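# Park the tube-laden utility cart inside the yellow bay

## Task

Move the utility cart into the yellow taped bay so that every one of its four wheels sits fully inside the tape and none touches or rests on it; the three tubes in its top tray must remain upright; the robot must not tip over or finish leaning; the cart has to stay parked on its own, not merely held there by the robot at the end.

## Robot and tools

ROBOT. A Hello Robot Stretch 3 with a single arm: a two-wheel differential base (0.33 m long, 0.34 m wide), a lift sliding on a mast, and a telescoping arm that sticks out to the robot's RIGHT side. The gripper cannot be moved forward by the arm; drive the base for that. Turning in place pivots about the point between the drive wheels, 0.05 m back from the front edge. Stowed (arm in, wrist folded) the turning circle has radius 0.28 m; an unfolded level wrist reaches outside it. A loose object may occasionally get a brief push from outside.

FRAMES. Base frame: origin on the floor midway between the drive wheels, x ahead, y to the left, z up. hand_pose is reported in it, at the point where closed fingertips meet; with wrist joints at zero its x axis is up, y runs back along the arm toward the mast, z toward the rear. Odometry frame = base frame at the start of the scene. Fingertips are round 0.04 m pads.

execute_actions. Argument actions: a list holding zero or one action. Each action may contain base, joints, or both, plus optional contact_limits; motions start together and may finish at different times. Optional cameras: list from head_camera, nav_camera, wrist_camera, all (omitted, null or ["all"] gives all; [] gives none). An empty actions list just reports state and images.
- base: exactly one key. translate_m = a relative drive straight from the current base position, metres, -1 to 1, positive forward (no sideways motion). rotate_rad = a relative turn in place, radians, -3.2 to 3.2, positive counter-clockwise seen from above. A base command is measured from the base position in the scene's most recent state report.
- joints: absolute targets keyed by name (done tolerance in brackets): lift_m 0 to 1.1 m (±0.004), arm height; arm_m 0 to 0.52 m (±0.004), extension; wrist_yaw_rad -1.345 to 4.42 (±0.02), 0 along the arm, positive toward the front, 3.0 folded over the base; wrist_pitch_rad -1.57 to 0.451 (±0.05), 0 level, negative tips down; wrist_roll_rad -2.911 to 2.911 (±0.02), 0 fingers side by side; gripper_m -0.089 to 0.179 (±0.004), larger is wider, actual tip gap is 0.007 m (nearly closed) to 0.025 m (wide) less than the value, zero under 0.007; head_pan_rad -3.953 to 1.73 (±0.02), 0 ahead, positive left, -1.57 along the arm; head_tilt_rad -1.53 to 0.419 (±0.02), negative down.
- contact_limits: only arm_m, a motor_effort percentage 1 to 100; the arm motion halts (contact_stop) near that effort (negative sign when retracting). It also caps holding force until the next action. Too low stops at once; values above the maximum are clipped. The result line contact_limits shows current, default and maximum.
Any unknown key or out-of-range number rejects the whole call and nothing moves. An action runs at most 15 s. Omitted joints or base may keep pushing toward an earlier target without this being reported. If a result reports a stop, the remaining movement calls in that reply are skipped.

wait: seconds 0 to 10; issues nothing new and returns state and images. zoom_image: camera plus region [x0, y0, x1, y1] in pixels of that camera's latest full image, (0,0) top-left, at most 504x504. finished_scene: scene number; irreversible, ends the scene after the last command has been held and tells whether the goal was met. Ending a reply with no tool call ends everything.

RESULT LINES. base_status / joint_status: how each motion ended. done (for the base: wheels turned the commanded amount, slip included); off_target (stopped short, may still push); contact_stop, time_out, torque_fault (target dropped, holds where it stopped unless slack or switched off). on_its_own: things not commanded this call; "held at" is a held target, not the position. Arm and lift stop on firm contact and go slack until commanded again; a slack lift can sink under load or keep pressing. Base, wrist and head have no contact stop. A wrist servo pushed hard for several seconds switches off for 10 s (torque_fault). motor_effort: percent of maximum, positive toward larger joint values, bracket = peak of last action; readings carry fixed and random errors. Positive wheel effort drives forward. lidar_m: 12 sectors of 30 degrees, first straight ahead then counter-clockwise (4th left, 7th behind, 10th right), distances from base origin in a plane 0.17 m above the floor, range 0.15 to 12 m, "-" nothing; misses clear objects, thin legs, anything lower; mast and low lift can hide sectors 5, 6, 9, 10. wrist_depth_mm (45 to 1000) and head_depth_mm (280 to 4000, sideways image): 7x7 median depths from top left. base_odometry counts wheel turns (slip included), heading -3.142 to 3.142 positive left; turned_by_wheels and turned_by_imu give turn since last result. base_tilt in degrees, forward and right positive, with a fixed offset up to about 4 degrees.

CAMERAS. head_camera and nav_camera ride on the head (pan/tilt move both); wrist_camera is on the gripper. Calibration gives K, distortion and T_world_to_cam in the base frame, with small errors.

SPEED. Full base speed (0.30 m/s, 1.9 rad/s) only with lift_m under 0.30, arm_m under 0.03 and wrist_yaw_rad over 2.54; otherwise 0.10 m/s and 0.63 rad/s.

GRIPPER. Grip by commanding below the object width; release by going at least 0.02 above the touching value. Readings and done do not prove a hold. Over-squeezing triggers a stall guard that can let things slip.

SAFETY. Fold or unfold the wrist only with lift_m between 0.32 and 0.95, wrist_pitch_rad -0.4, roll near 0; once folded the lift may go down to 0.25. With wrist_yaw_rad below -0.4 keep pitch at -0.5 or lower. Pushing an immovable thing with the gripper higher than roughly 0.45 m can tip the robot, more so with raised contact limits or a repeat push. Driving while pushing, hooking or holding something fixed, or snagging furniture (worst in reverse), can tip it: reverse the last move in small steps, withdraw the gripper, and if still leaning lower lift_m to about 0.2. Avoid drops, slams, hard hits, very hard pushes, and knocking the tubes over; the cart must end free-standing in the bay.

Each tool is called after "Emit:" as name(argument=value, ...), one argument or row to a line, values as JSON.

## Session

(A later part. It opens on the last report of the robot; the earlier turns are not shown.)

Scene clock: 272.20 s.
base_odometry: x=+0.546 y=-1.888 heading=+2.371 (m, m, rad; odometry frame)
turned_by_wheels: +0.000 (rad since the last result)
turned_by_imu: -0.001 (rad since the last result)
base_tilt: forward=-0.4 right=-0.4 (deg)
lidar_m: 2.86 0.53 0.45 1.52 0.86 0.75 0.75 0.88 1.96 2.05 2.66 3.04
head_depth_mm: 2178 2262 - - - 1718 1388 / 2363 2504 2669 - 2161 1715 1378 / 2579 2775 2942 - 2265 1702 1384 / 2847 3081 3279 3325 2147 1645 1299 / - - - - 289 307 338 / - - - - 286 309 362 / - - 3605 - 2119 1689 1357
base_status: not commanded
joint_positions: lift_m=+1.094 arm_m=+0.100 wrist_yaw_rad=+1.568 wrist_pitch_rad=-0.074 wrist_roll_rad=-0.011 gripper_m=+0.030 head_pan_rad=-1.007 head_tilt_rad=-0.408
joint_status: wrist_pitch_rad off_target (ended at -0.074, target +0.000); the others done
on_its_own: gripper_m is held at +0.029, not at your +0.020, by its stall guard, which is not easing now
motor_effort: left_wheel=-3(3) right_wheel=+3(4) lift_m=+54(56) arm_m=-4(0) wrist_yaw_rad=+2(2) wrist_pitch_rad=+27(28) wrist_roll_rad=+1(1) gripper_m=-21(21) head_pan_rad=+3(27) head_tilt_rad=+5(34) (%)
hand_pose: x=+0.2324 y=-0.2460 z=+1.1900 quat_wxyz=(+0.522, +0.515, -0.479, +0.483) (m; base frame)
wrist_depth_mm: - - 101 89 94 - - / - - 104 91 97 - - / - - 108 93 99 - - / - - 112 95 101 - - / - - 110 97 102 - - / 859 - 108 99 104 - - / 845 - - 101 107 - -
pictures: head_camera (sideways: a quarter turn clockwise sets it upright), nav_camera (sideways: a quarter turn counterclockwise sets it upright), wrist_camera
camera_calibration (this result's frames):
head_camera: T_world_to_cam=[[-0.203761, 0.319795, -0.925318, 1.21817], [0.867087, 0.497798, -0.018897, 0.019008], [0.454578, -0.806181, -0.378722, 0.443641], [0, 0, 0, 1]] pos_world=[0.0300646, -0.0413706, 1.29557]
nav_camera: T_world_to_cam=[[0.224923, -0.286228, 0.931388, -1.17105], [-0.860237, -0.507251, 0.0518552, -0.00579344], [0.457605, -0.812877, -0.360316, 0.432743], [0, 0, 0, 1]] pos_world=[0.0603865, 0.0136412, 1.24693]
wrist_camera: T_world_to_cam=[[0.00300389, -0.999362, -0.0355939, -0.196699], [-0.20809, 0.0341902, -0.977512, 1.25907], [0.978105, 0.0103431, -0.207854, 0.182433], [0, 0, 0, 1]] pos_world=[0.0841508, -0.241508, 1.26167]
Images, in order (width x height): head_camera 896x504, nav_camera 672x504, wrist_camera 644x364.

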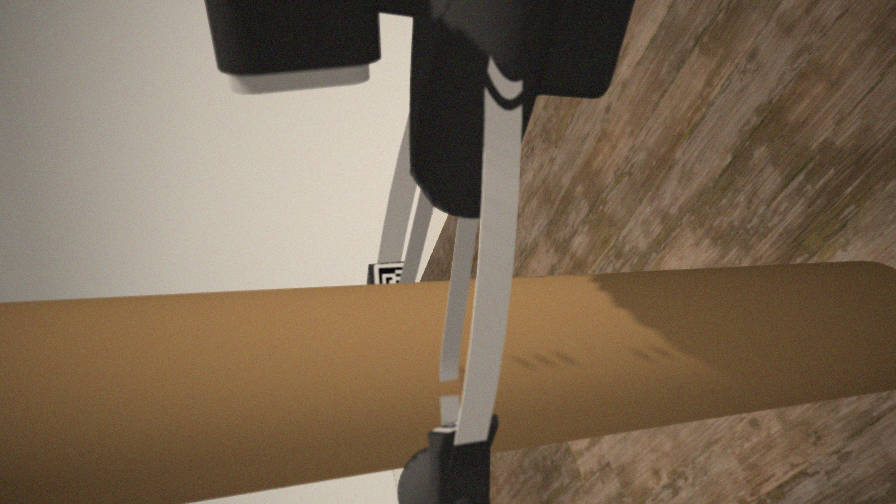

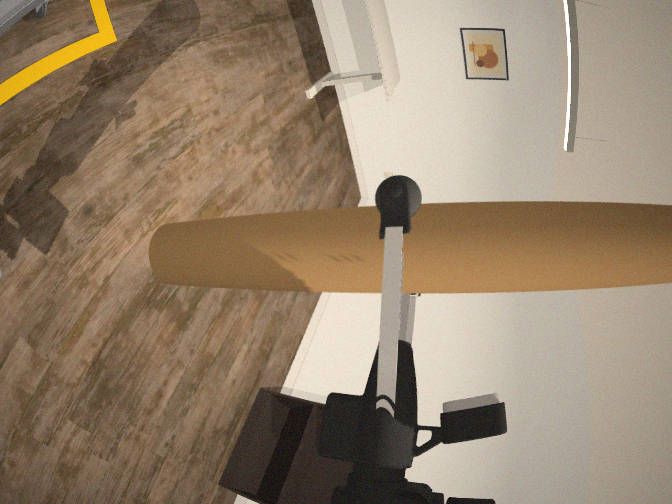

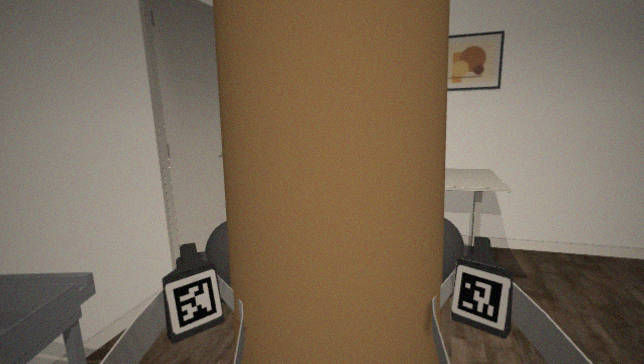

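Emit:
execute_actions(
  actions=[
    {"base":{"rotate_rad":-0.295},"joints":{"arm_m":0.0,"wrist_pitch_rad":0.07}},
  ],
  cameras=[],
)

Emit:
execute_actions(
  actions=[
    {"base":{"translate_m":1.0}},
  ],
  cameras=[],
)

Emit:
execute_actions(
  actions=[
    {"base":{"translate_m":0.2}},
  ],
  cameras=[],
)

Emit:
execute_actions(
  actions=[
    {"base":{"rotate_rad":-1.519},"joints":{"head_pan_rad":-1.8,"head_tilt_rad":-0.7}},
  ],
  cameras=[],
)

Emit:
execute_actions(
  actions=[
    {"base":{"translate_m":-0.67}},
  ],
)

Scene clock: 283.93 s.
base_odometry: x=+0.546 y=-1.888 heading=+2.077 (m, m, rad; odometry frame)
turned_by_wheels: -0.295 (rad since the last result)
turned_by_imu: -0.297 (rad since the last result)
base_tilt: forward=-0.5 right=-0.5 (deg)
lidar_m: 3.05 0.80 0.45 0.48 1.57 0.78 0.75 0.77 1.06 1.96 2.06 3.21
head_depth_mm: 1904 1990 - - - - - / 1996 2093 - - - - - / 2108 2228 - - - - 1300 / 2220 2411 2646 2792 - - 1341 / 2388 2546 2781 2925 - 1588 1366 / 2520 2750 2978 2967 2336 1606 1344 / 2683 2886 3133 - - - -
base_status: done
joint_positions: lift_m=+1.094 arm_m=+0.000 wrist_yaw_rad=+1.568 wrist_pitch_rad=-0.004 wrist_roll_rad=-0.011 gripper_m=+0.030 head_pan_rad=-1.007 head_tilt_rad=-0.408
joint_status: wrist_pitch_rad off_target (ended at -0.004, target +0.070); the others done
on_its_own: gripper_m is held at +0.029, not at your +0.020, by its stall guard, which is not easing now
motor_effort: left_wheel=+4(8) right_wheel=-3(6) lift_m=+54(54) arm_m=-4(7) wrist_yaw_rad=+0(0) wrist_pitch_rad=+27(32) wrist_roll_rad=+1(1) gripper_m=-20(20) head_pan_rad=+2(3) head_tilt_rad=+4(4) (%)
hand_pose: x=+0.2348 y=-0.1460 z=+1.2078 quat_wxyz=(+0.505, +0.498, -0.496, +0.501) (m; base frame)
wrist_depth_mm: - - 101 89 94 - - / - - 104 91 96 - - / - - 108 93 98 - - / - - 113 95 101 - - / - - 110 97 102 - - / - - 108 99 104 - - / - - - 101 107 - -
pictures: none
No camera images: the call's "cameras" was empty. Leave "cameras" out to get every camera's image.

Scene clock: 295.83 s.
base_odometry: x=+0.061 y=-1.013 heading=+2.077 (m, m, rad; odometry frame)
turned_by_wheels: +0.000 (rad since the last result)
turned_by_imu: -0.003 (rad since the last result)
base_tilt: forward=-0.5 right=-0.4 (deg)
lidar_m: 2.42 2.05 1.58 1.53 0.71 0.75 1.75 1.81 2.26 1.97 2.34 2.05
head_depth_mm: 1902 1991 - - - - - / 1989 2093 - - - - - / 2102 2235 - - - - 1304 / 2232 2385 2643 2757 - - 1351 / 2345 2534 2775 2894 - 1578 1367 / 2513 2743 2984 2953 2317 1608 1352 / 2637 2865 3163 - - - -
base_status: done
joint_positions: lift_m=+1.094 arm_m=+0.000 wrist_yaw_rad=+1.568 wrist_pitch_rad=-0.004 wrist_roll_rad=-0.011 gripper_m=+0.030 head_pan_rad=-1.007 head_tilt_rad=-0.408
joint_status: not commanded
on_its_own: gripper_m is held at +0.029, not at your +0.020, by its stall guard, which is not easing now
motor_effort: left_wheel=+4(7) right_wheel=-3(4) lift_m=+54(54) arm_m=-4(4) wrist_yaw_rad=+1(1) wrist_pitch_rad=+27(27) wrist_roll_rad=+1(1) gripper_m=-20(20) head_pan_rad=+2(3) head_tilt_rad=+4(4) (%)
hand_pose: x=+0.2348 y=-0.1460 z=+1.2078 quat_wxyz=(+0.505, +0.498, -0.496, +0.501) (m; base frame)
wrist_depth_mm: - - 100 89 94 - - / - - 104 91 96 - - / - - 108 93 99 - - / - - 113 94 101 - - / - - 110 97 102 - - / - - 107 99 104 - - / - - - 102 107 - -
pictures: none
No camera images: the call's "cameras" was empty. Leave "cameras" out to get every camera's image.

Scene clock: 299.63 s.
base_odometry: x=-0.036 y=-0.838 heading=+2.077 (m, m, rad; odometry frame)
turned_by_wheels: +0.000 (rad since the last result)
turned_by_imu: -0.001 (rad since the last result)
base_tilt: forward=-0.4 right=-0.3 (deg)
lidar_m: 2.22 1.86 1.58 1.53 0.78 0.82 1.96 2.02 2.02 2.09 2.34 1.86
head_depth_mm: 1910 1987 - - - - - / 2003 2097 - - - - - / 2108 2245 - - - - 1303 / 2229 2392 2647 2797 - - 1348 / 2360 2552 2743 2950 - 1578 1369 / 2522 2732 2999 2962 2324 1612 1346 / 2577 2779 2949 - - - -
base_status: done
joint_positions: lift_m=+1.094 arm_m=+0.000 wrist_yaw_rad=+1.568 wrist_pitch_rad=-0.004 wrist_roll_rad=-0.011 gripper_m=+0.030 head_pan_rad=-1.007 head_tilt_rad=-0.408
joint_status: not commanded
on_its_own: gripper_m is held at +0.029, not at your +0.020, by its stall guard, which is not easing now
motor_effort: left_wheel=+3(8) right_wheel=-2(4) lift_m=+54(54) arm_m=-4(4) wrist_yaw_rad=+1(1) wrist_pitch_rad=+27(27) wrist_roll_rad=+1(1) gripper_m=-20(20) head_pan_rad=+3(2) head_tilt_rad=+5(4) (%)
hand_pose: x=+0.2348 y=-0.1460 z=+1.2078 quat_wxyz=(+0.505, +0.498, -0.496, +0.501) (m; base frame)
wrist_depth_mm: - - 101 89 94 - - / - - 105 91 96 - - / - - 108 93 98 - - / - - 113 95 101 - - / - - 110 97 102 - - / - - 108 99 104 - - / - - - 101 107 - -
pictures: none
No camera images: the call's "cameras" was empty. Leave "cameras" out to get every camera's image.

Scene clock: 303.00 s.
base_odometry: x=-0.036 y=-0.838 heading=+0.558 (m, m, rad; odometry frame)
turned_by_wheels: -1.519 (rad since the last result)
turned_by_imu: -1.527 (rad since the last result)
base_tilt: forward=-0.5 right=-0.6 (deg)
lidar_m: 2.25 2.38 1.86 2.22 1.86 1.57 1.53 0.78 0.85 1.96 2.05 2.02
head_depth_mm: - 1073 1018 1308 1383 1289 1192 / - 2607 1427 1357 1499 1378 1177 / - - - 1536 1595 1374 1176 / - - - - 1638 1363 1175 / - - - - 1579 1358 1174 / - - - - 1574 1348 1162 / 1781 1788 1961 - 1562 1338 1160
base_status: done
joint_positions: lift_m=+1.094 arm_m=+0.000 wrist_yaw_rad=+1.568 wrist_pitch_rad=-0.004 wrist_roll_rad=-0.011 gripper_m=+0.030 head_pan_rad=-1.793 head_tilt_rad=-0.691
joint_status: all done
on_its_own: gripper_m is held at +0.029, not at your +0.020, by its stall guard, which is not easing now
motor_effort: left_wheel=+3(8) right_wheel=-3(7) lift_m=+54(54) arm_m=-4(4) wrist_yaw_rad=+1(1) wrist_pitch_rad=+27(27) wrist_roll_rad=+1(1) gripper_m=-21(19) head_pan_rad=-2(31) head_tilt_rad=-4(22) (%)
hand_pose: x=+0.2348 y=-0.1460 z=+1.2078 quat_wxyz=(+0.505, +0.498, -0.496, +0.501) (m; base frame)
wrist_depth_mm: - - 101 89 94 - - / - - 104 90 96 - - / - - 108 93 99 - - / - - 112 94 100 - - / - - 111 97 102 - - / - - 108 99 104 - - / - - - 101 107 - -
pictures: none
No camera images: the call's "cameras" was empty. Leave "cameras" out to get every camera's image.

Scene clock: 311.50 s.
base_odometry: x=-0.604 y=-1.193 heading=+0.558 (m, m, rad; odometry frame)
turned_by_wheels: +0.000 (rad since the last result)
turned_by_imu: +0.000 (rad since the last result)
base_tilt: forward=-0.4 right=-0.4 (deg)
lidar_m: 2.66 3.08 2.21 1.78 1.16 0.87 0.85 0.90 0.52 0.46 2.03 2.93
head_depth_mm: - 1523 1585 1542 1607 1390 1186 / - 1756 1871 774 1527 1375 1184 / - - - 697 1038 1234 1176 / - - - - 1003 1151 1171 / - - - - 972 923 1123 / - - - - 600 910 1128 / 793 904 1034 - 1492 1348 1159
base_status: done
joint_positions: lift_m=+1.094 arm_m=+0.000 wrist_yaw_rad=+1.568 wrist_pitch_rad=-0.004 wrist_roll_rad=-0.011 gripper_m=+0.030 head_pan_rad=-1.793 head_tilt_rad=-0.691
joint_status: not commanded
on_its_own: gripper_m is held at +0.029, not at your +0.020, by its stall guard, which is not easing now
motor_effort: left_wheel=+3(4) right_wheel=-2(6) lift_m=+54(54) arm_m=-4(4) wrist_yaw_rad=+1(1) wrist_pitch_rad=+27(27) wrist_roll_rad=+1(1) gripper_m=-21(20) head_pan_rad=-3(3) head_tilt_rad=-3(4) (%)
hand_pose: x=+0.2348 y=-0.1460 z=+1.2078 quat_wxyz=(+0.505, +0.498, -0.496, +0.501) (m; base frame)
wrist_depth_mm: - - 101 89 94 - - / - - 104 91 96 - - / - - 108 93 98 - - / - - 112 95 101 - - / - - 111 97 102 - - / - - 108 99 104 - - / - - - 101 107 - -
pictures: head_camera (sideways: a quarter turn clockwise sets it upright), nav_camera (sideways: a quarter turn counterclockwise sets it upright), wrist_camera
camera_calibration (this result's frames):
head_camera: T_world_to_cam=[[0.135876, 0.607113, -0.782912, 1.03039], [0.966468, -0.255024, -0.0300264, 0.032882], [-0.217891, -0.75258, -0.621407, 0.763508], [0, 0, 0, 1]] pos_world=[-0.00542308, -0.0425735, 1.28214]
nav_camera: T_world_to_cam=[[-0.0976939, -0.600679, 0.793499, -0.989248], [-0.970241, 0.234985, 0.0584295, -0.013661], [-0.221558, -0.764177, -0.60576, 0.756248], [0, 0, 0, 1]] pos_world=[0.0576546, -0.0131023, 1.24387]
wrist_camera: T_world_to_cam=[[0.00557891, -0.999368, -0.0351155, -0.0973052], [-0.139525, 0.0339946, -0.989635, 1.27203], [0.990203, 0.0104206, -0.139247, 0.0970801], [0, 0, 0, 1]] pos_world=[0.0818943, -0.141497, 1.26895]
Images, in order (width x height): head_camera 896x504, nav_camera 672x504, wrist_camera 644x364.

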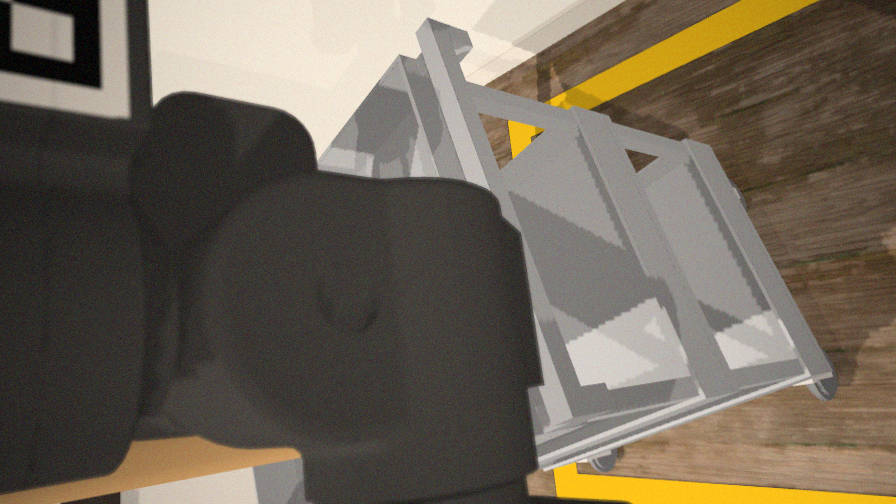

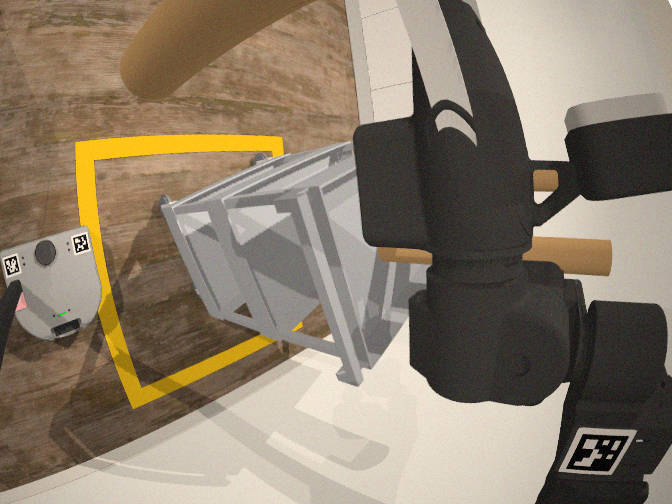

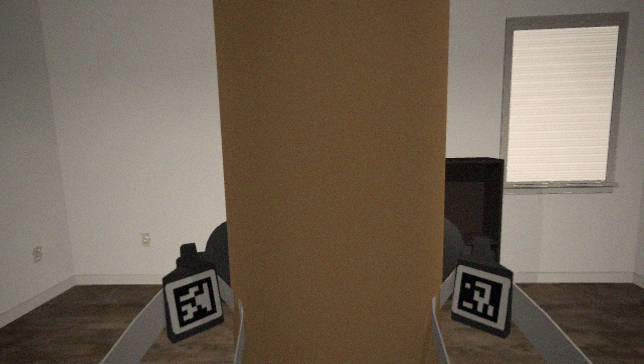

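Emit:
execute_actions(
  actions=[],
)

Scene clock: 319.67 s.
base_odometry: x=-0.604 y=-1.193 heading=+0.558 (m, m, rad; odometry frame)
turned_by_wheels: +0.000 (rad since the last result)
turned_by_imu: +0.000 (rad since the last result)
base_tilt: forward=-0.4 right=-0.5 (deg)
lidar_m: 2.66 3.08 2.20 1.78 1.16 0.87 0.85 0.90 0.52 0.46 2.02 2.93
head_depth_mm: - 1535 1587 1542 1615 1385 1189 / - 1752 1865 778 1524 1382 1184 / - - - 698 1037 1235 1179 / - - - - 1009 1150 1171 / - - - - 972 919 1121 / - - - - 601 912 1131 / 793 900 1029 - 1484 1342 1158
base_status: done
joint_positions: lift_m=+1.094 arm_m=+0.000 wrist_yaw_rad=+1.568 wrist_pitch_rad=-0.004 wrist_roll_rad=-0.011 gripper_m=+0.030 head_pan_rad=-1.793 head_tilt_rad=-0.691
joint_status: not commanded
on_its_own: gripper_m is held at +0.029, not at your +0.020, by its stall guard, which is not easing now
motor_effort: left_wheel=+3(4) right_wheel=-2(6) lift_m=+54(54) arm_m=-4(4) wrist_yaw_rad=+1(1) wrist_pitch_rad=+27(27) wrist_roll_rad=+1(1) gripper_m=-20(20) head_pan_rad=-3(3) head_tilt_rad=-4(4) (%)
hand_pose: x=+0.2348 y=-0.1460 z=+1.2078 quat_wxyz=(+0.505, +0.498, -0.496, +0.501) (m; base frame)
wrist_depth_mm: - - 101 89 94 - - / - - 104 91 96 - - / - - 108 92 98 - - / - - 112 95 100 - - / - - 110 97 102 - - / - - 108 99 104 - - / - - - 101 107 - -
pictures: head_camera (sideways: a quarter turn clockwise sets it upright), nav_camera (sideways: a quarter turn counterclockwise sets it upright), wrist_camera
camera_calibration (this result's frames):
head_camera: T_world_to_cam=[[0.135876, 0.607113, -0.782912, 1.03038], [0.966468, -0.255024, -0.0300264, 0.032882], [-0.217891, -0.75258, -0.621407, 0.763508], [0, 0, 0, 1]] pos_world=[-0.00542306, -0.0425735, 1.28214]
nav_camera: T_world_to_cam=[[-0.0976938, -0.600679, 0.793499, -0.989248], [-0.970241, 0.234985, 0.0584295, -0.013661], [-0.221557, -0.764177, -0.60576, 0.756249], [0, 0, 0, 1]] pos_world=[0.0576546, -0.0131023, 1.24387]
wrist_camera: T_world_to_cam=[[0.00557927, -0.999368, -0.0351153, -0.0973054], [-0.139525, 0.0339944, -0.989635, 1.27203], [0.990203, 0.0104209, -0.139247, 0.0970801], [0, 0, 0, 1]] pos_world=[0.0818943, -0.141497, 1.26895]
Images, in order (width x height): head_camera 896x504, nav_camera 672x504, wrist_camera 644x364.

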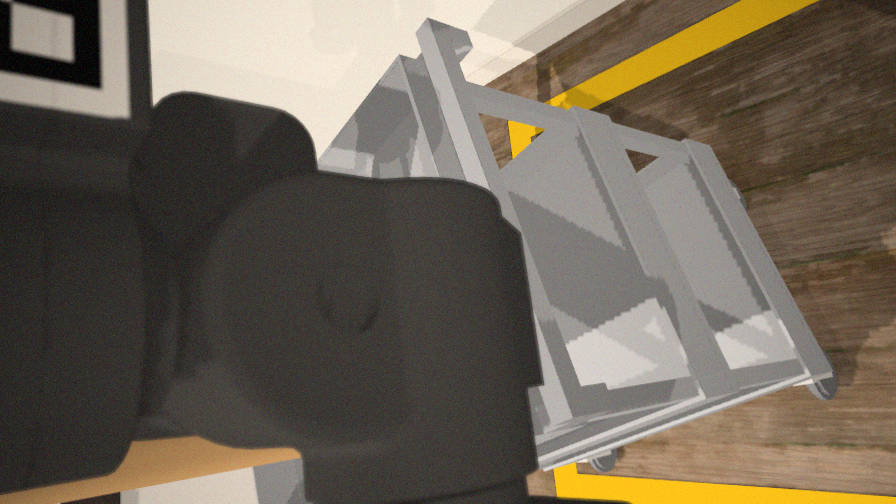

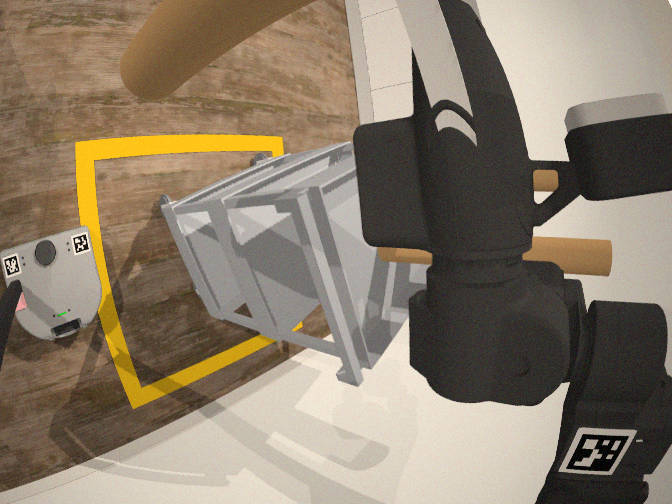

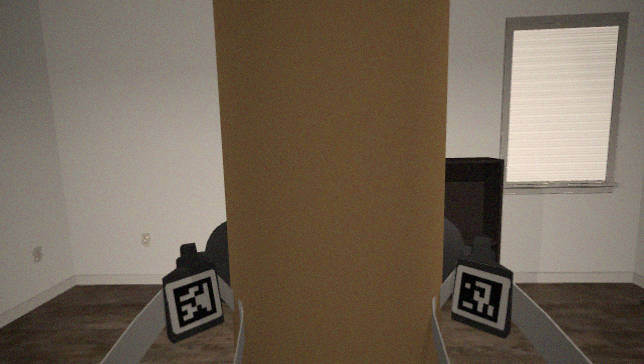

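Emit:
execute_actions(
  actions=[
    {"joints":{"wrist_yaw_rad":0.0,"head_pan_rad":-1.57,"head_tilt_rad":-0.45}},
  ],
)

Scene clock: 323.60 s.
base_odometry: x=-0.604 y=-1.193 heading=+0.558 (m, m, rad; odometry frame)
turned_by_wheels: +0.000 (rad since the last result)
turned_by_imu: +0.000 (rad since the last result)
base_tilt: forward=-0.4 right=-0.3 (deg)
lidar_m: 2.67 3.07 2.19 1.78 1.16 0.87 0.85 0.90 0.52 0.46 2.03 2.94
head_depth_mm: 2130 - - - - 960 895 / 620 - - - - - 880 / - - - - - - 840 / - - - - - 433 840 / 2094 1585 332 1064 713 591 805 / 2159 2347 1965 2056 1993 1560 1314 / 2147 2333 1960 2122 2064 1596 1314
base_status: not commanded
joint_positions: lift_m=+1.094 arm_m=+0.000 wrist_yaw_rad=+0.002 wrist_pitch_rad=-0.004 wrist_roll_rad=-0.011 gripper_m=+0.030 head_pan_rad=-1.577 head_tilt_rad=-0.458
joint_status: all done
on_its_own: gripper_m is held at +0.029, not at your +0.020, by its stall guard, which is not easing now
motor_effort: left_wheel=+3(4) right_wheel=-2(2) lift_m=+54(54) arm_m=-4(4) wrist_yaw_rad=-2(7) wrist_pitch_rad=+27(27) wrist_roll_rad=+1(1) gripper_m=-21(20) head_pan_rad=+3(17) head_tilt_rad=+4(22) (%)
hand_pose: x=-0.0209 y=-0.4014 z=+1.2078 quat_wxyz=(+0.711, +0.002, -0.703, -0.001) (m; base frame)
wrist_depth_mm: - - 101 89 94 - - / - - 104 91 96 - - / - - 108 93 98 - - / - - 112 95 101 - - / - - 111 97 102 - - / - - 108 99 104 - - / - - - 101 107 751 -
pictures: head_camera (sideways: a quarter turn clockwise sets it upright), nav_camera (sideways: a quarter turn counterclockwise sets it upright), wrist_camera
camera_calibration (this result's frames):
head_camera: T_world_to_cam=[[0.00138272, 0.424658, -0.905353, 1.19087], [0.998627, -0.0479989, -0.0209888, 0.0209276], [-0.052369, -0.904081, -0.424141, 0.505838], [0, 0, 0, 1]] pos_world=[0.00394477, -0.0473873, 1.29314]
nav_camera: T_world_to_cam=[[0.0345477, -0.408146, 0.912263, -1.14493], [-0.997973, 0.0347215, 0.053328, -0.00686722], [-0.0534407, -0.912256, -0.406119, 0.495466], [0, 0, 0, 1]] pos_world=[0.0591795, -0.0150681, 1.24606]
wrist_camera: T_world_to_cam=[[-0.999332, -0.0101716, -0.0351134, 0.0249608], [0.033351, 0.13968, -0.989635, 1.29108], [0.0149708, -0.990144, -0.139248, -0.0691429], [0, 0, 0, 1]] pos_world=[-0.0170796, -0.248546, 1.26895]
Images, in order (width x height): head_camera 896x504, nav_camera 672x504, wrist_camera 644x364.

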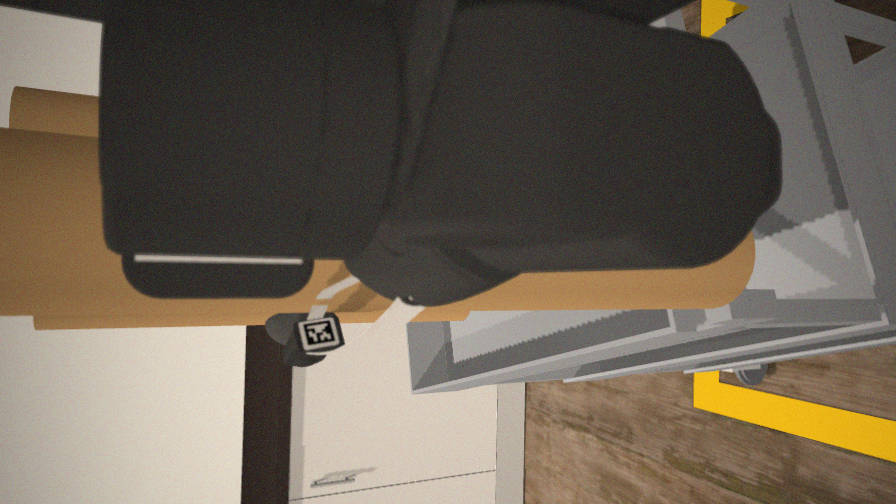

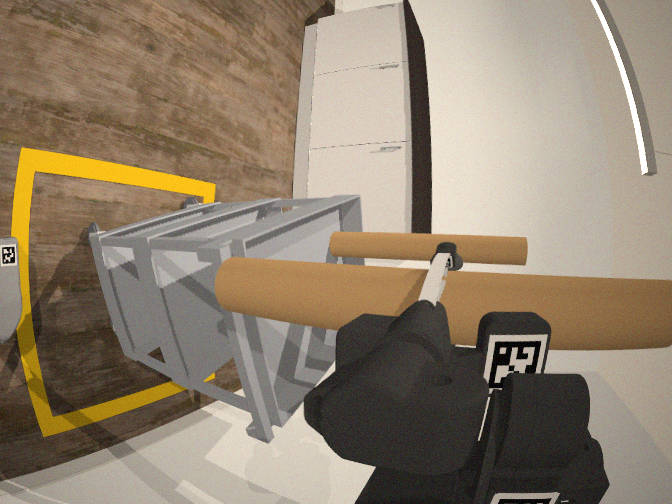

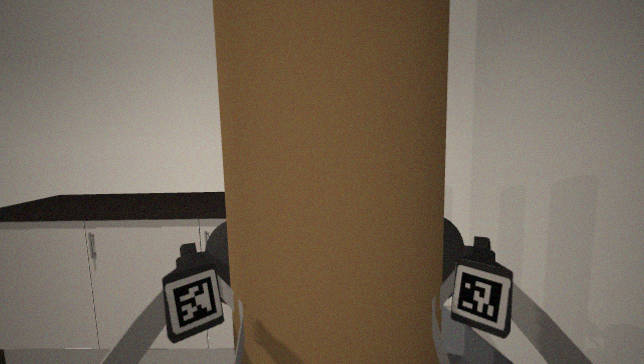

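Emit:
execute_actions(
  actions=[
    {"joints":{"arm_m":0.22,"head_pan_rad":-1.9,"head_tilt_rad":-0.6}},
  ],
)

Scene clock: 335.33 s.
base_odometry: x=-0.604 y=-1.193 heading=+0.558 (m, m, rad; odometry frame)
turned_by_wheels: +0.000 (rad since the last result)
turned_by_imu: -0.001 (rad since the last result)
base_tilt: forward=-0.4 right=-0.4 (deg)
lidar_m: 2.67 3.08 2.19 1.78 1.15 0.87 0.85 0.90 0.52 0.46 2.03 2.93
head_depth_mm: - 1308 1348 1410 1492 1435 1239 / - 1592 1634 1623 1729 1466 1235 / - 1927 2075 860 949 1159 1205 / - 2459 2649 890 1029 968 1155 / 2251 2532 1070 848 642 913 1073 / - - 770 810 604 910 873 / - - 531 598 675 706 1162
base_status: not commanded
joint_positions: lift_m=+1.094 arm_m=+0.220 wrist_yaw_rad=+0.002 wrist_pitch_rad=-0.004 wrist_roll_rad=-0.011 gripper_m=+0.030 head_pan_rad=-1.893 head_tilt_rad=-0.592
joint_status: all done
on_its_own: gripper_m is held at +0.029, not at your +0.020, by its stall guard, which is not easing now
motor_effort: left_wheel=+3(3) right_wheel=-3(3) lift_m=+54(54) arm_m=+3(3) wrist_yaw_rad=-2(2) wrist_pitch_rad=+27(27) wrist_roll_rad=+1(1) gripper_m=-21(21) head_pan_rad=-3(20) head_tilt_rad=-3(17) (%)
hand_pose: x=-0.0209 y=-0.6207 z=+1.2078 quat_wxyz=(+0.711, +0.002, -0.703, -0.001) (m; base frame)
wrist_depth_mm: - - 101 89 94 272 - / - - 104 90 96 280 - / - - 108 93 98 286 - / - - 112 95 101 291 - / - - 110 97 102 300 - / - - 108 99 104 - - / - - - 101 107 311 -
pictures: head_camera (sideways: a quarter turn clockwise sets it upright), nav_camera (sideways: a quarter turn counterclockwise sets it upright), wrist_camera
camera_calibration (this result's frames):
head_camera: T_world_to_cam=[[0.17044, 0.514629, -0.840302, 1.10499], [0.935315, -0.352832, -0.0263749, 0.0283217], [-0.310059, -0.781451, -0.541477, 0.660084], [0, 0, 0, 1]] pos_world=[-0.0101596, -0.042845, 1.28669]
nav_camera: T_world_to_cam=[[-0.131499, -0.511118, 0.849392, -1.06191], [-0.940153, 0.336013, 0.0566443, -0.0115279], [-0.314359, -0.791109, -0.524714, 0.651374], [0, 0, 0, 1]] pos_world=[0.0542867, -0.0235813, 1.24442]
wrist_camera: T_world_to_cam=[[-0.999332, -0.0101052, -0.0351134, 0.0227544], [0.0333602, 0.139678, -0.989635, 1.32171], [0.014905, -0.990145, -0.139248, -0.286275], [0, 0, 0, 1]] pos_world=[-0.0170865, -0.467838, 1.26895]
Images, in order (width x height): head_camera 896x504, nav_camera 672x504, wrist_camera 644x364.

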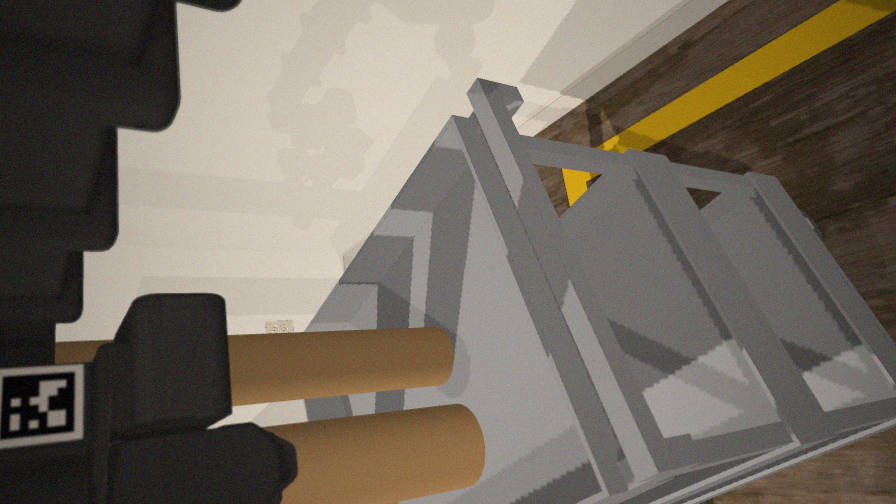

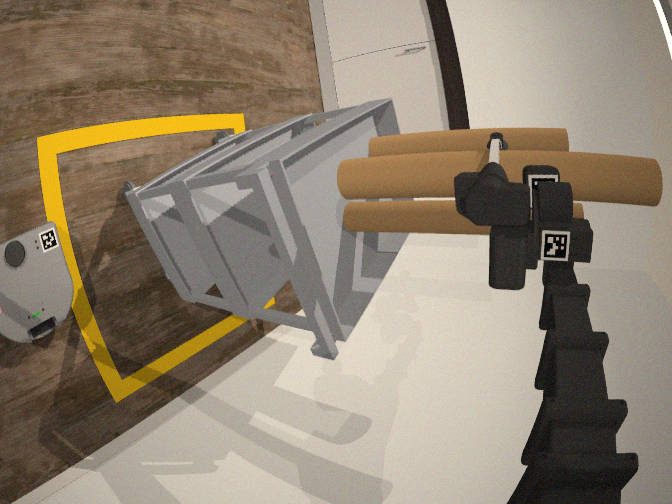

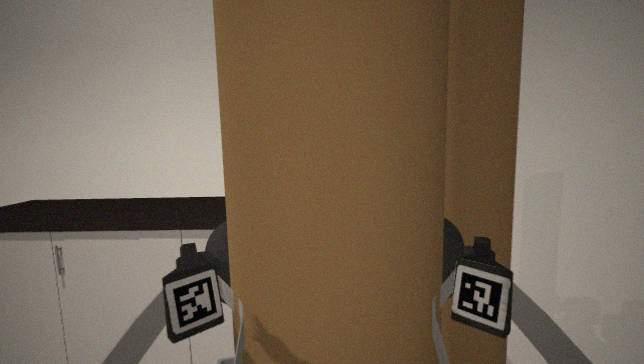

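Emit:
execute_actions(
  actions=[
    {"joints":{"lift_m":0.97,"head_pan_rad":-1.6,"head_tilt_rad":-0.8}},
  ],
)

Scene clock: 341.33 s.
base_odometry: x=-0.604 y=-1.193 heading=+0.558 (m, m, rad; odometry frame)
turned_by_wheels: +0.000 (rad since the last result)
turned_by_imu: -0.001 (rad since the last result)
base_tilt: forward=-0.4 right=-0.3 (deg)
lidar_m: 2.67 3.06 2.20 1.78 1.15 0.88 0.85 0.89 0.52 0.46 2.03 2.94
head_depth_mm: 2165 - - 751 1439 1318 1153 / 2134 - 846 763 1039 1260 1146 / 626 - 812 653 983 1228 1141 / 452 - 732 631 956 1218 1136 / 495 975 800 660 929 1215 1129 / 1676 1806 1249 1696 1501 1284 1129 / 1675 1916 2174 1797 1494 1280 1120
base_status: not commanded
joint_positions: lift_m=+0.971 arm_m=+0.220 wrist_yaw_rad=+0.002 wrist_pitch_rad=+0.025 wrist_roll_rad=-0.011 gripper_m=+0.030 head_pan_rad=-1.607 head_tilt_rad=-0.790
joint_status: all done
on_its_own: gripper_m is held at +0.029, not at your +0.020, by its stall guard, which is not easing now
motor_effort: left_wheel=+3(3) right_wheel=-3(3) lift_m=+21(52) arm_m=+3(3) wrist_yaw_rad=-2(2) wrist_pitch_rad=+17(27) wrist_roll_rad=+1(1) gripper_m=-19(20) head_pan_rad=+2(21) head_tilt_rad=-5(19) (%)
hand_pose: x=-0.0209 y=-0.6214 z=+1.0916 quat_wxyz=(+0.711, -0.008, -0.703, +0.009) (m; base frame)
wrist_depth_mm: - - 104 92 97 276 - / - - 107 93 99 280 - / - - 111 95 101 287 - / - - 114 96 103 288 - / - - 111 97 104 299 - / - - 108 99 105 - - / - - 593 101 107 304 -
pictures: head_camera (sideways: a quarter turn clockwise sets it upright), nav_camera (sideways: a quarter turn counterclockwise sets it upright), wrist_camera
camera_calibration (this result's frames):
head_camera: T_world_to_cam=[[0.0239782, 0.695801, -0.717834, 0.946246], [0.997071, -0.0688092, -0.0333915, 0.0370721], [-0.0726274, -0.714931, -0.695413, 0.858885], [0, 0, 0, 1]] pos_world=[0.00272571, -0.0418056, 1.27777]
nav_camera: T_world_to_cam=[[0.012316, -0.683532, 0.729817, -0.906914], [-0.997172, 0.0457214, 0.0596494, -0.0150774], [-0.0741405, -0.728487, -0.681036, 0.853267], [0, 0, 0, 1]] pos_world=[0.0593964, 0.00237894, 1.24389]
wrist_camera: T_world_to_cam=[[-0.99933, -0.0111381, -0.0348586, 0.0177517], [0.0334159, 0.11059, -0.993304, 1.19276], [0.0149185, -0.993804, -0.110144, -0.337135], [0, 0, 0, 1]] pos_world=[-0.0170879, -0.466756, 1.14826]
Images, in order (width x height): head_camera 896x504, nav_camera 672x504, wrist_camera 644x364.

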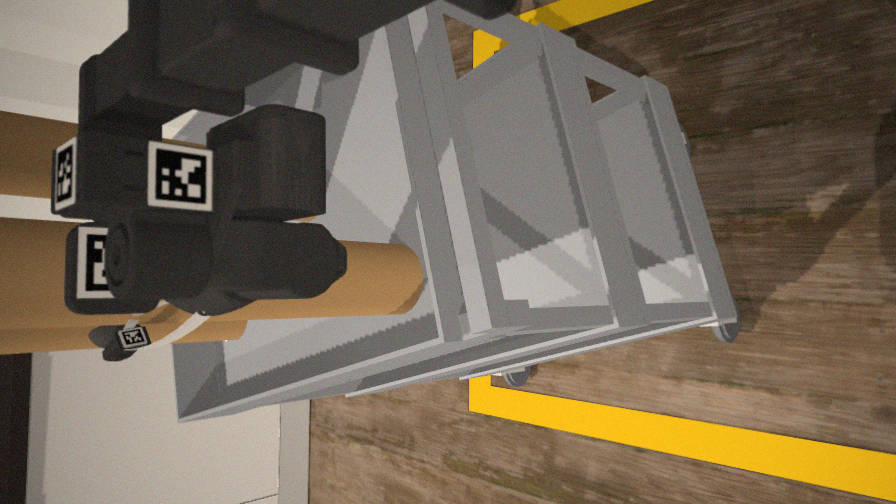

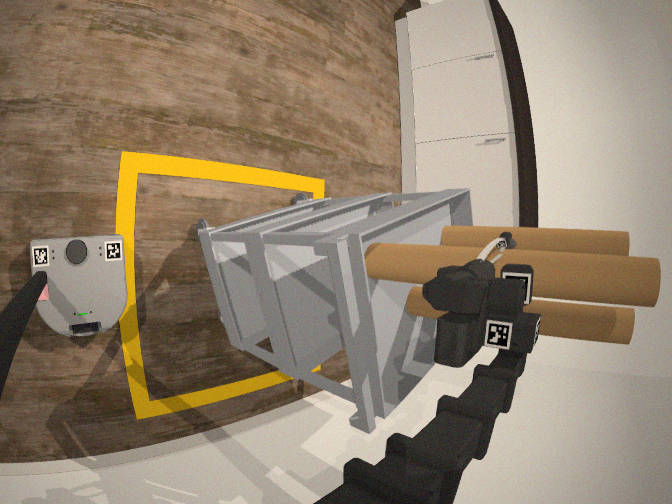

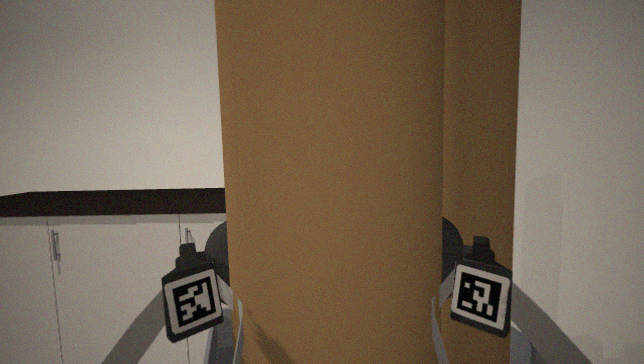

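Emit:
execute_actions(
  actions=[
    {"joints":{"gripper_m":0.12,"wrist_pitch_rad":0.03}},
  ],
)

Scene clock: 345.60 s.
base_odometry: x=-0.604 y=-1.193 heading=+0.558 (m, m, rad; odometry frame)
turned_by_wheels: +0.000 (rad since the last result)
turned_by_imu: -0.001 (rad since the last result)
base_tilt: forward=-0.5 right=-0.4 (deg)
lidar_m: 2.66 3.08 2.20 1.78 1.16 0.87 0.85 0.90 0.52 0.46 2.03 2.93
head_depth_mm: 2176 - - 752 1439 1321 1150 / 2113 - 845 762 1039 1264 1142 / 624 - 812 651 985 1234 1138 / 453 - 730 630 956 1217 1139 / 494 974 794 659 929 1215 1136 / 1668 1431 1251 1705 1501 1285 1127 / 1658 1920 2158 1789 1496 1274 1119
base_status: not commanded
joint_positions: lift_m=+0.971 arm_m=+0.220 wrist_yaw_rad=+0.002 wrist_pitch_rad=+0.016 wrist_roll_rad=-0.011 gripper_m=+0.120 head_pan_rad=-1.607 head_tilt_rad=-0.790
joint_status: all done
motor_effort: left_wheel=+3(4) right_wheel=-2(3) lift_m=+21(21) arm_m=+3(3) wrist_yaw_rad=-2(2) wrist_pitch_rad=+6(14) wrist_roll_rad=+1(1) gripper_m=+0(84) head_pan_rad=+3(2) head_tilt_rad=-4(5) (%)
hand_pose: x=-0.0209 y=-0.6212 z=+1.0891 quat_wxyz=(+0.711, -0.005, -0.703, +0.006) (m; base frame)
wrist_depth_mm: - - 102 90 97 275 - / - - 105 92 99 278 - / - - 108 94 101 287 - / - - 111 95 103 293 - / - - 110 97 104 - - / - - 111 99 106 - - / - - 523 101 109 314 -
pictures: head_camera (sideways: a quarter turn clockwise sets it upright), nav_camera (sideways: a quarter turn counterclockwise sets it upright), wrist_camera
camera_calibration (this result's frames):
head_camera: T_world_to_cam=[[0.0239783, 0.695802, -0.717834, 0.946246], [0.997071, -0.0688093, -0.0333915, 0.0370721], [-0.0726275, -0.71493, -0.695413, 0.858885], [0, 0, 0, 1]] pos_world=[0.00272571, -0.0418056, 1.27777]
nav_camera: T_world_to_cam=[[0.0123159, -0.683532, 0.729816, -0.906914], [-0.997172, 0.0457215, 0.0596494, -0.0150774], [-0.0741406, -0.728487, -0.681036, 0.853268], [0, 0, 0, 1]] pos_world=[0.0593964, 0.00237895, 1.24389]
wrist_camera: T_world_to_cam=[[-0.999331, -0.0107683, -0.034948, 0.0179856], [0.0334023, 0.120247, -0.992182, 1.19504], [0.0148865, -0.992686, -0.119807, -0.32601], [0, 0, 0, 1]] pos_world=[-0.0170904, -0.467132, 1.14727]
Images, in order (width x height): head_camera 896x504, nav_camera 672x504, wrist_camera 644x364.

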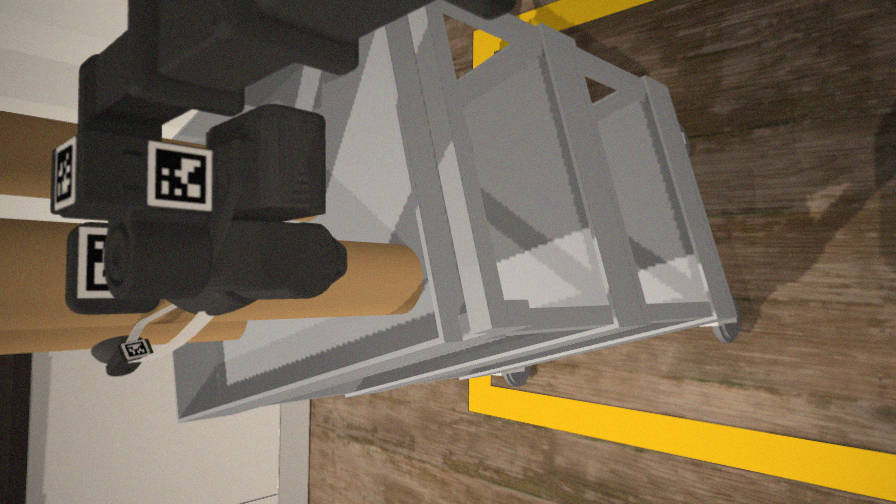

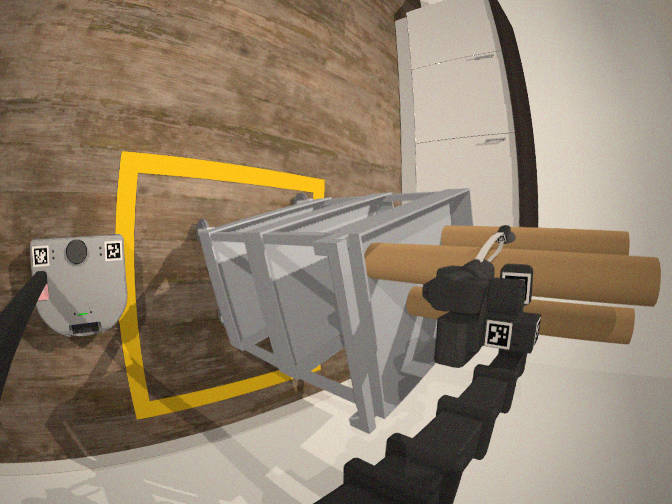

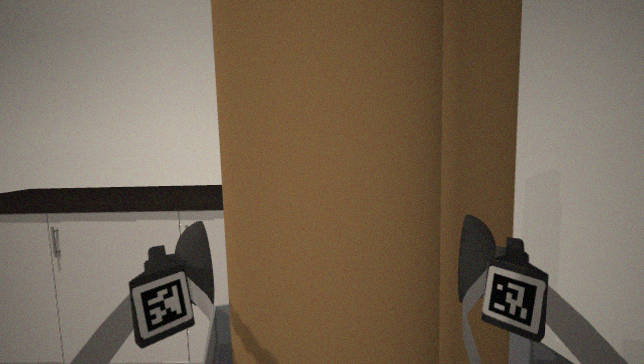

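Emit:
execute_actions(
  actions=[
    {"joints":{"arm_m":0.0,"gripper_m":0.13}},
  ],
  cameras=["head_camera"],
)

Emit:
execute_actions(
  actions=[
    {"base":{"translate_m":-0.27},"joints":{"lift_m":1.06,"wrist_pitch_rad":-1.57,"gripper_m":0.11}},
  ],
  cameras=[],
)

Emit:
execute_actions(
  actions=[
    {"joints":{"wrist_yaw_rad":1.45,"arm_m":0.33,"head_tilt_rad":-0.9}},
  ],
)

Scene clock: 354.00 s.
base_odometry: x=-0.604 y=-1.193 heading=+0.558 (m, m, rad; odometry frame)
turned_by_wheels: +0.000 (rad since the last result)
turned_by_imu: -0.001 (rad since the last result)
base_tilt: forward=-0.6 right=-0.3 (deg)
lidar_m: 2.67 3.05 2.19 1.78 1.16 0.88 0.85 0.90 0.52 0.46 2.03 2.93
head_depth_mm: 2182 2279 898 - - - 1155 / 2188 2418 932 - - - 1146 / 652 742 - - - 1256 1136 / 467 544 - - - 1246 1138 / 488 903 850 638 900 1215 1133 / 1685 1807 2092 1718 1498 1281 1127 / 1661 1916 2153 1790 1487 1280 1124
base_status: not commanded
joint_positions: lift_m=+0.971 arm_m=+0.000 wrist_yaw_rad=+0.002 wrist_pitch_rad=+0.014 wrist_roll_rad=-0.011 gripper_m=+0.130 head_pan_rad=-1.607 head_tilt_rad=-0.790
joint_status: all done
motor_effort: left_wheel=+3(3) right_wheel=-2(2) lift_m=+21(21) arm_m=-4(5) wrist_yaw_rad=-1(3) wrist_pitch_rad=+6(6) wrist_roll_rad=+1(1) gripper_m=+0(46) head_pan_rad=+3(3) head_tilt_rad=-4(4) (%)
hand_pose: x=-0.0210 y=-0.4019 z=+1.0888 quat_wxyz=(+0.711, -0.004, -0.703, +0.005) (m; base frame)
wrist_depth_mm: - - - 304 503 - - / - - - 312 511 - - / - - - 319 527 - - / - - - 324 539 - - / - - - 329 543 - - / - - - 335 550 - - / - - - 341 556 584 -
pictures: head_camera (sideways: a quarter turn clockwise sets it upright)
camera_calibration (this result's frames):
head_camera: T_world_to_cam=[[0.0237991, 0.695966, -0.71768, 0.946047], [0.997089, -0.0685368, -0.0333987, 0.0370814], [-0.0724319, -0.714796, -0.695572, 0.85909], [0, 0, 0, 1]] pos_world=[0.00273701, -0.0418012, 1.27776]
Images, in order (width x height): head_camera 896x504.

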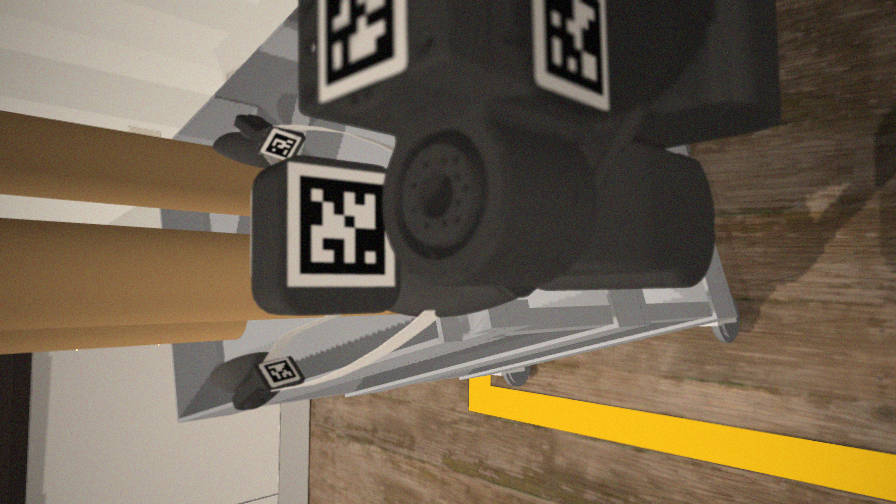

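Scene clock: 357.63 s.
base_odometry: x=-0.833 y=-1.336 heading=+0.558 (m, m, rad; odometry frame)
turned_by_wheels: +0.000 (rad since the last result)
turned_by_imu: +0.000 (rad since the last result)
base_tilt: forward=-0.6 right=-0.5 (deg)
lidar_m: 2.93 3.08 2.33 1.82 0.79 0.60 0.58 0.61 0.87 0.52 0.52 2.83
head_depth_mm: - - - - 1465 1318 1153 / - - - - - - 1107 / - - - - - - 1101 / - - - - - - 1096 / 2215 1084 856 658 974 1240 1120 / 644 727 800 642 967 1184 1109 / 845 977 842 624 940 1150 1120
base_status: done
joint_positions: lift_m=+1.059 arm_m=+0.000 wrist_yaw_rad=+0.002 wrist_pitch_rad=-1.564 wrist_roll_rad=-0.011 gripper_m=+0.110 head_pan_rad=-1.607 head_tilt_rad=-0.790
joint_status: all done
motor_effort: left_wheel=+3(6) right_wheel=-2(7) lift_m=+48(51) arm_m=-4(4) wrist_yaw_rad=-1(1) wrist_pitch_rad=-2(5) wrist_roll_rad=+1(1) gripper_m=+0(74) head_pan_rad=+2(3) head_tilt_rad=-5(5) (%)
hand_pose: x=-0.0217 y=-0.1230 z=+0.9417 quat_wxyz=(+0.505, +0.501, -0.498, -0.495) (m; base frame)
wrist_depth_mm: - - 935 - - - 739 / - - - - - - 733 / - - - - - - 729 / - - - - - - 718 / - - - - - - 720 / - - - - - - 714 / - - - - - - 700
pictures: none
No camera images: the call's "cameras" was empty. Leave "cameras" out to get every camera's image.

Scene clock: 361.27 s.
base_odometry: x=-0.833 y=-1.336 heading=+0.558 (m, m, rad; odometry frame)
turned_by_wheels: +0.000 (rad since the last result)
turned_by_imu: +0.000 (rad since the last result)
base_tilt: forward=-0.5 right=-0.3 (deg)
lidar_m: 2.93 3.07 2.31 1.82 0.79 0.60 0.58 0.61 0.87 0.52 0.52 2.84
head_depth_mm: 1560 1550 1539 1522 1396 1272 1123 / 2208 2226 1963 1683 1438 1264 1129 / - 2481 728 1633 1441 1257 1135 / - 895 768 1019 1257 1256 1138 / 2150 919 742 1032 1222 1237 1123 / 653 765 734 1009 1160 1218 1102 / 886 901 715 981 939 1211 1101
base_status: not commanded
joint_positions: lift_m=+1.059 arm_m=+0.330 wrist_yaw_rad=+1.447 wrist_pitch_rad=-1.565 wrist_roll_rad=-0.011 gripper_m=+0.110 head_pan_rad=-1.607 head_tilt_rad=-0.889
joint_status: all done
motor_effort: left_wheel=+3(2) right_wheel=-2(2) lift_m=+48(48) arm_m=+3(6) wrist_yaw_rad=+2(3) wrist_pitch_rad=-1(2) wrist_roll_rad=+1(1) gripper_m=+1(1) head_pan_rad=+3(3) head_tilt_rad=-5(17) (%)
hand_pose: x=-0.0438 y=-0.4720 z=+0.9418 quat_wxyz=(+0.706, +0.706, -0.042, -0.038) (m; base frame)
wrist_depth_mm: - - - 270 292 291 291 / - - - 311 297 298 295 / - - - 620 303 299 298 / - - - - 307 306 306 / - - - - 303 311 284 / - - - - 274 - - / - - - - 961 976 981
pictures: head_camera (sideways: a quarter turn clockwise sets it upright), nav_camera (sideways: a quarter turn counterclockwise sets it upright), wrist_camera
camera_calibration (this result's frames):
head_camera: T_world_to_cam=[[0.026234, 0.763432, -0.645355, 0.851785], [0.997214, -0.0650781, -0.0364478, 0.0410458], [-0.0698239, -0.642601, -0.763013, 0.946781], [0, 0, 0, 1]] pos_world=[0.00283076, -0.0392067, 1.27361]
nav_camera: T_world_to_cam=[[0.0100116, -0.752406, 0.658623, -0.814125], [-0.997399, 0.0395049, 0.0602914, -0.015904], [-0.0713824, -0.657514, -0.750053, 0.943012], [0, 0, 0, 1]] pos_world=[0.0596025, 0.00811907, 1.24447]
wrist_camera: T_world_to_cam=[[-0.158975, -0.987253, -0.00763718, -0.458265], [-0.979117, 0.156662, 0.129563, -0.0519218], [-0.126715, 0.0280749, -0.991542, 1.10136], [0, 0, 0, 1]] pos_world=[0.0158691, -0.47521, 1.09527]
Images, in order (width x height): head_camera 896x504, nav_camera 672x504, wrist_camera 644x364.

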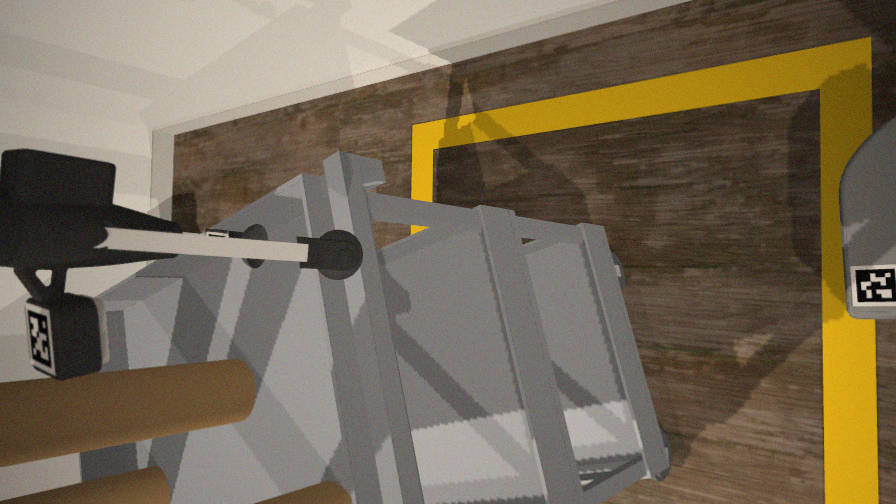

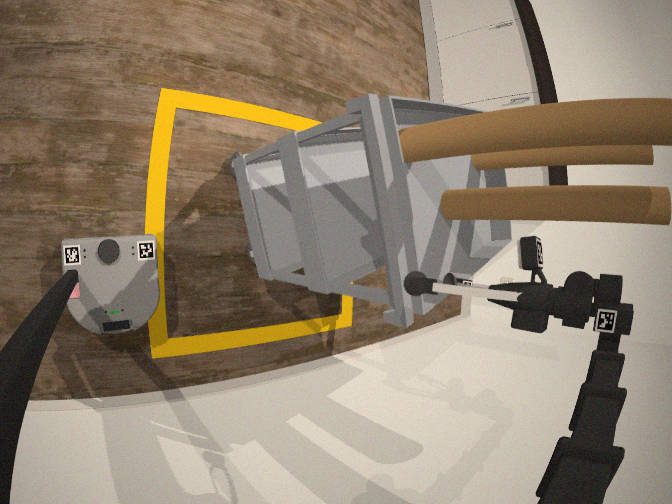

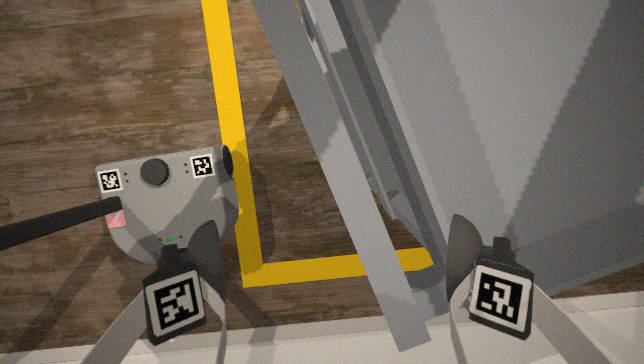

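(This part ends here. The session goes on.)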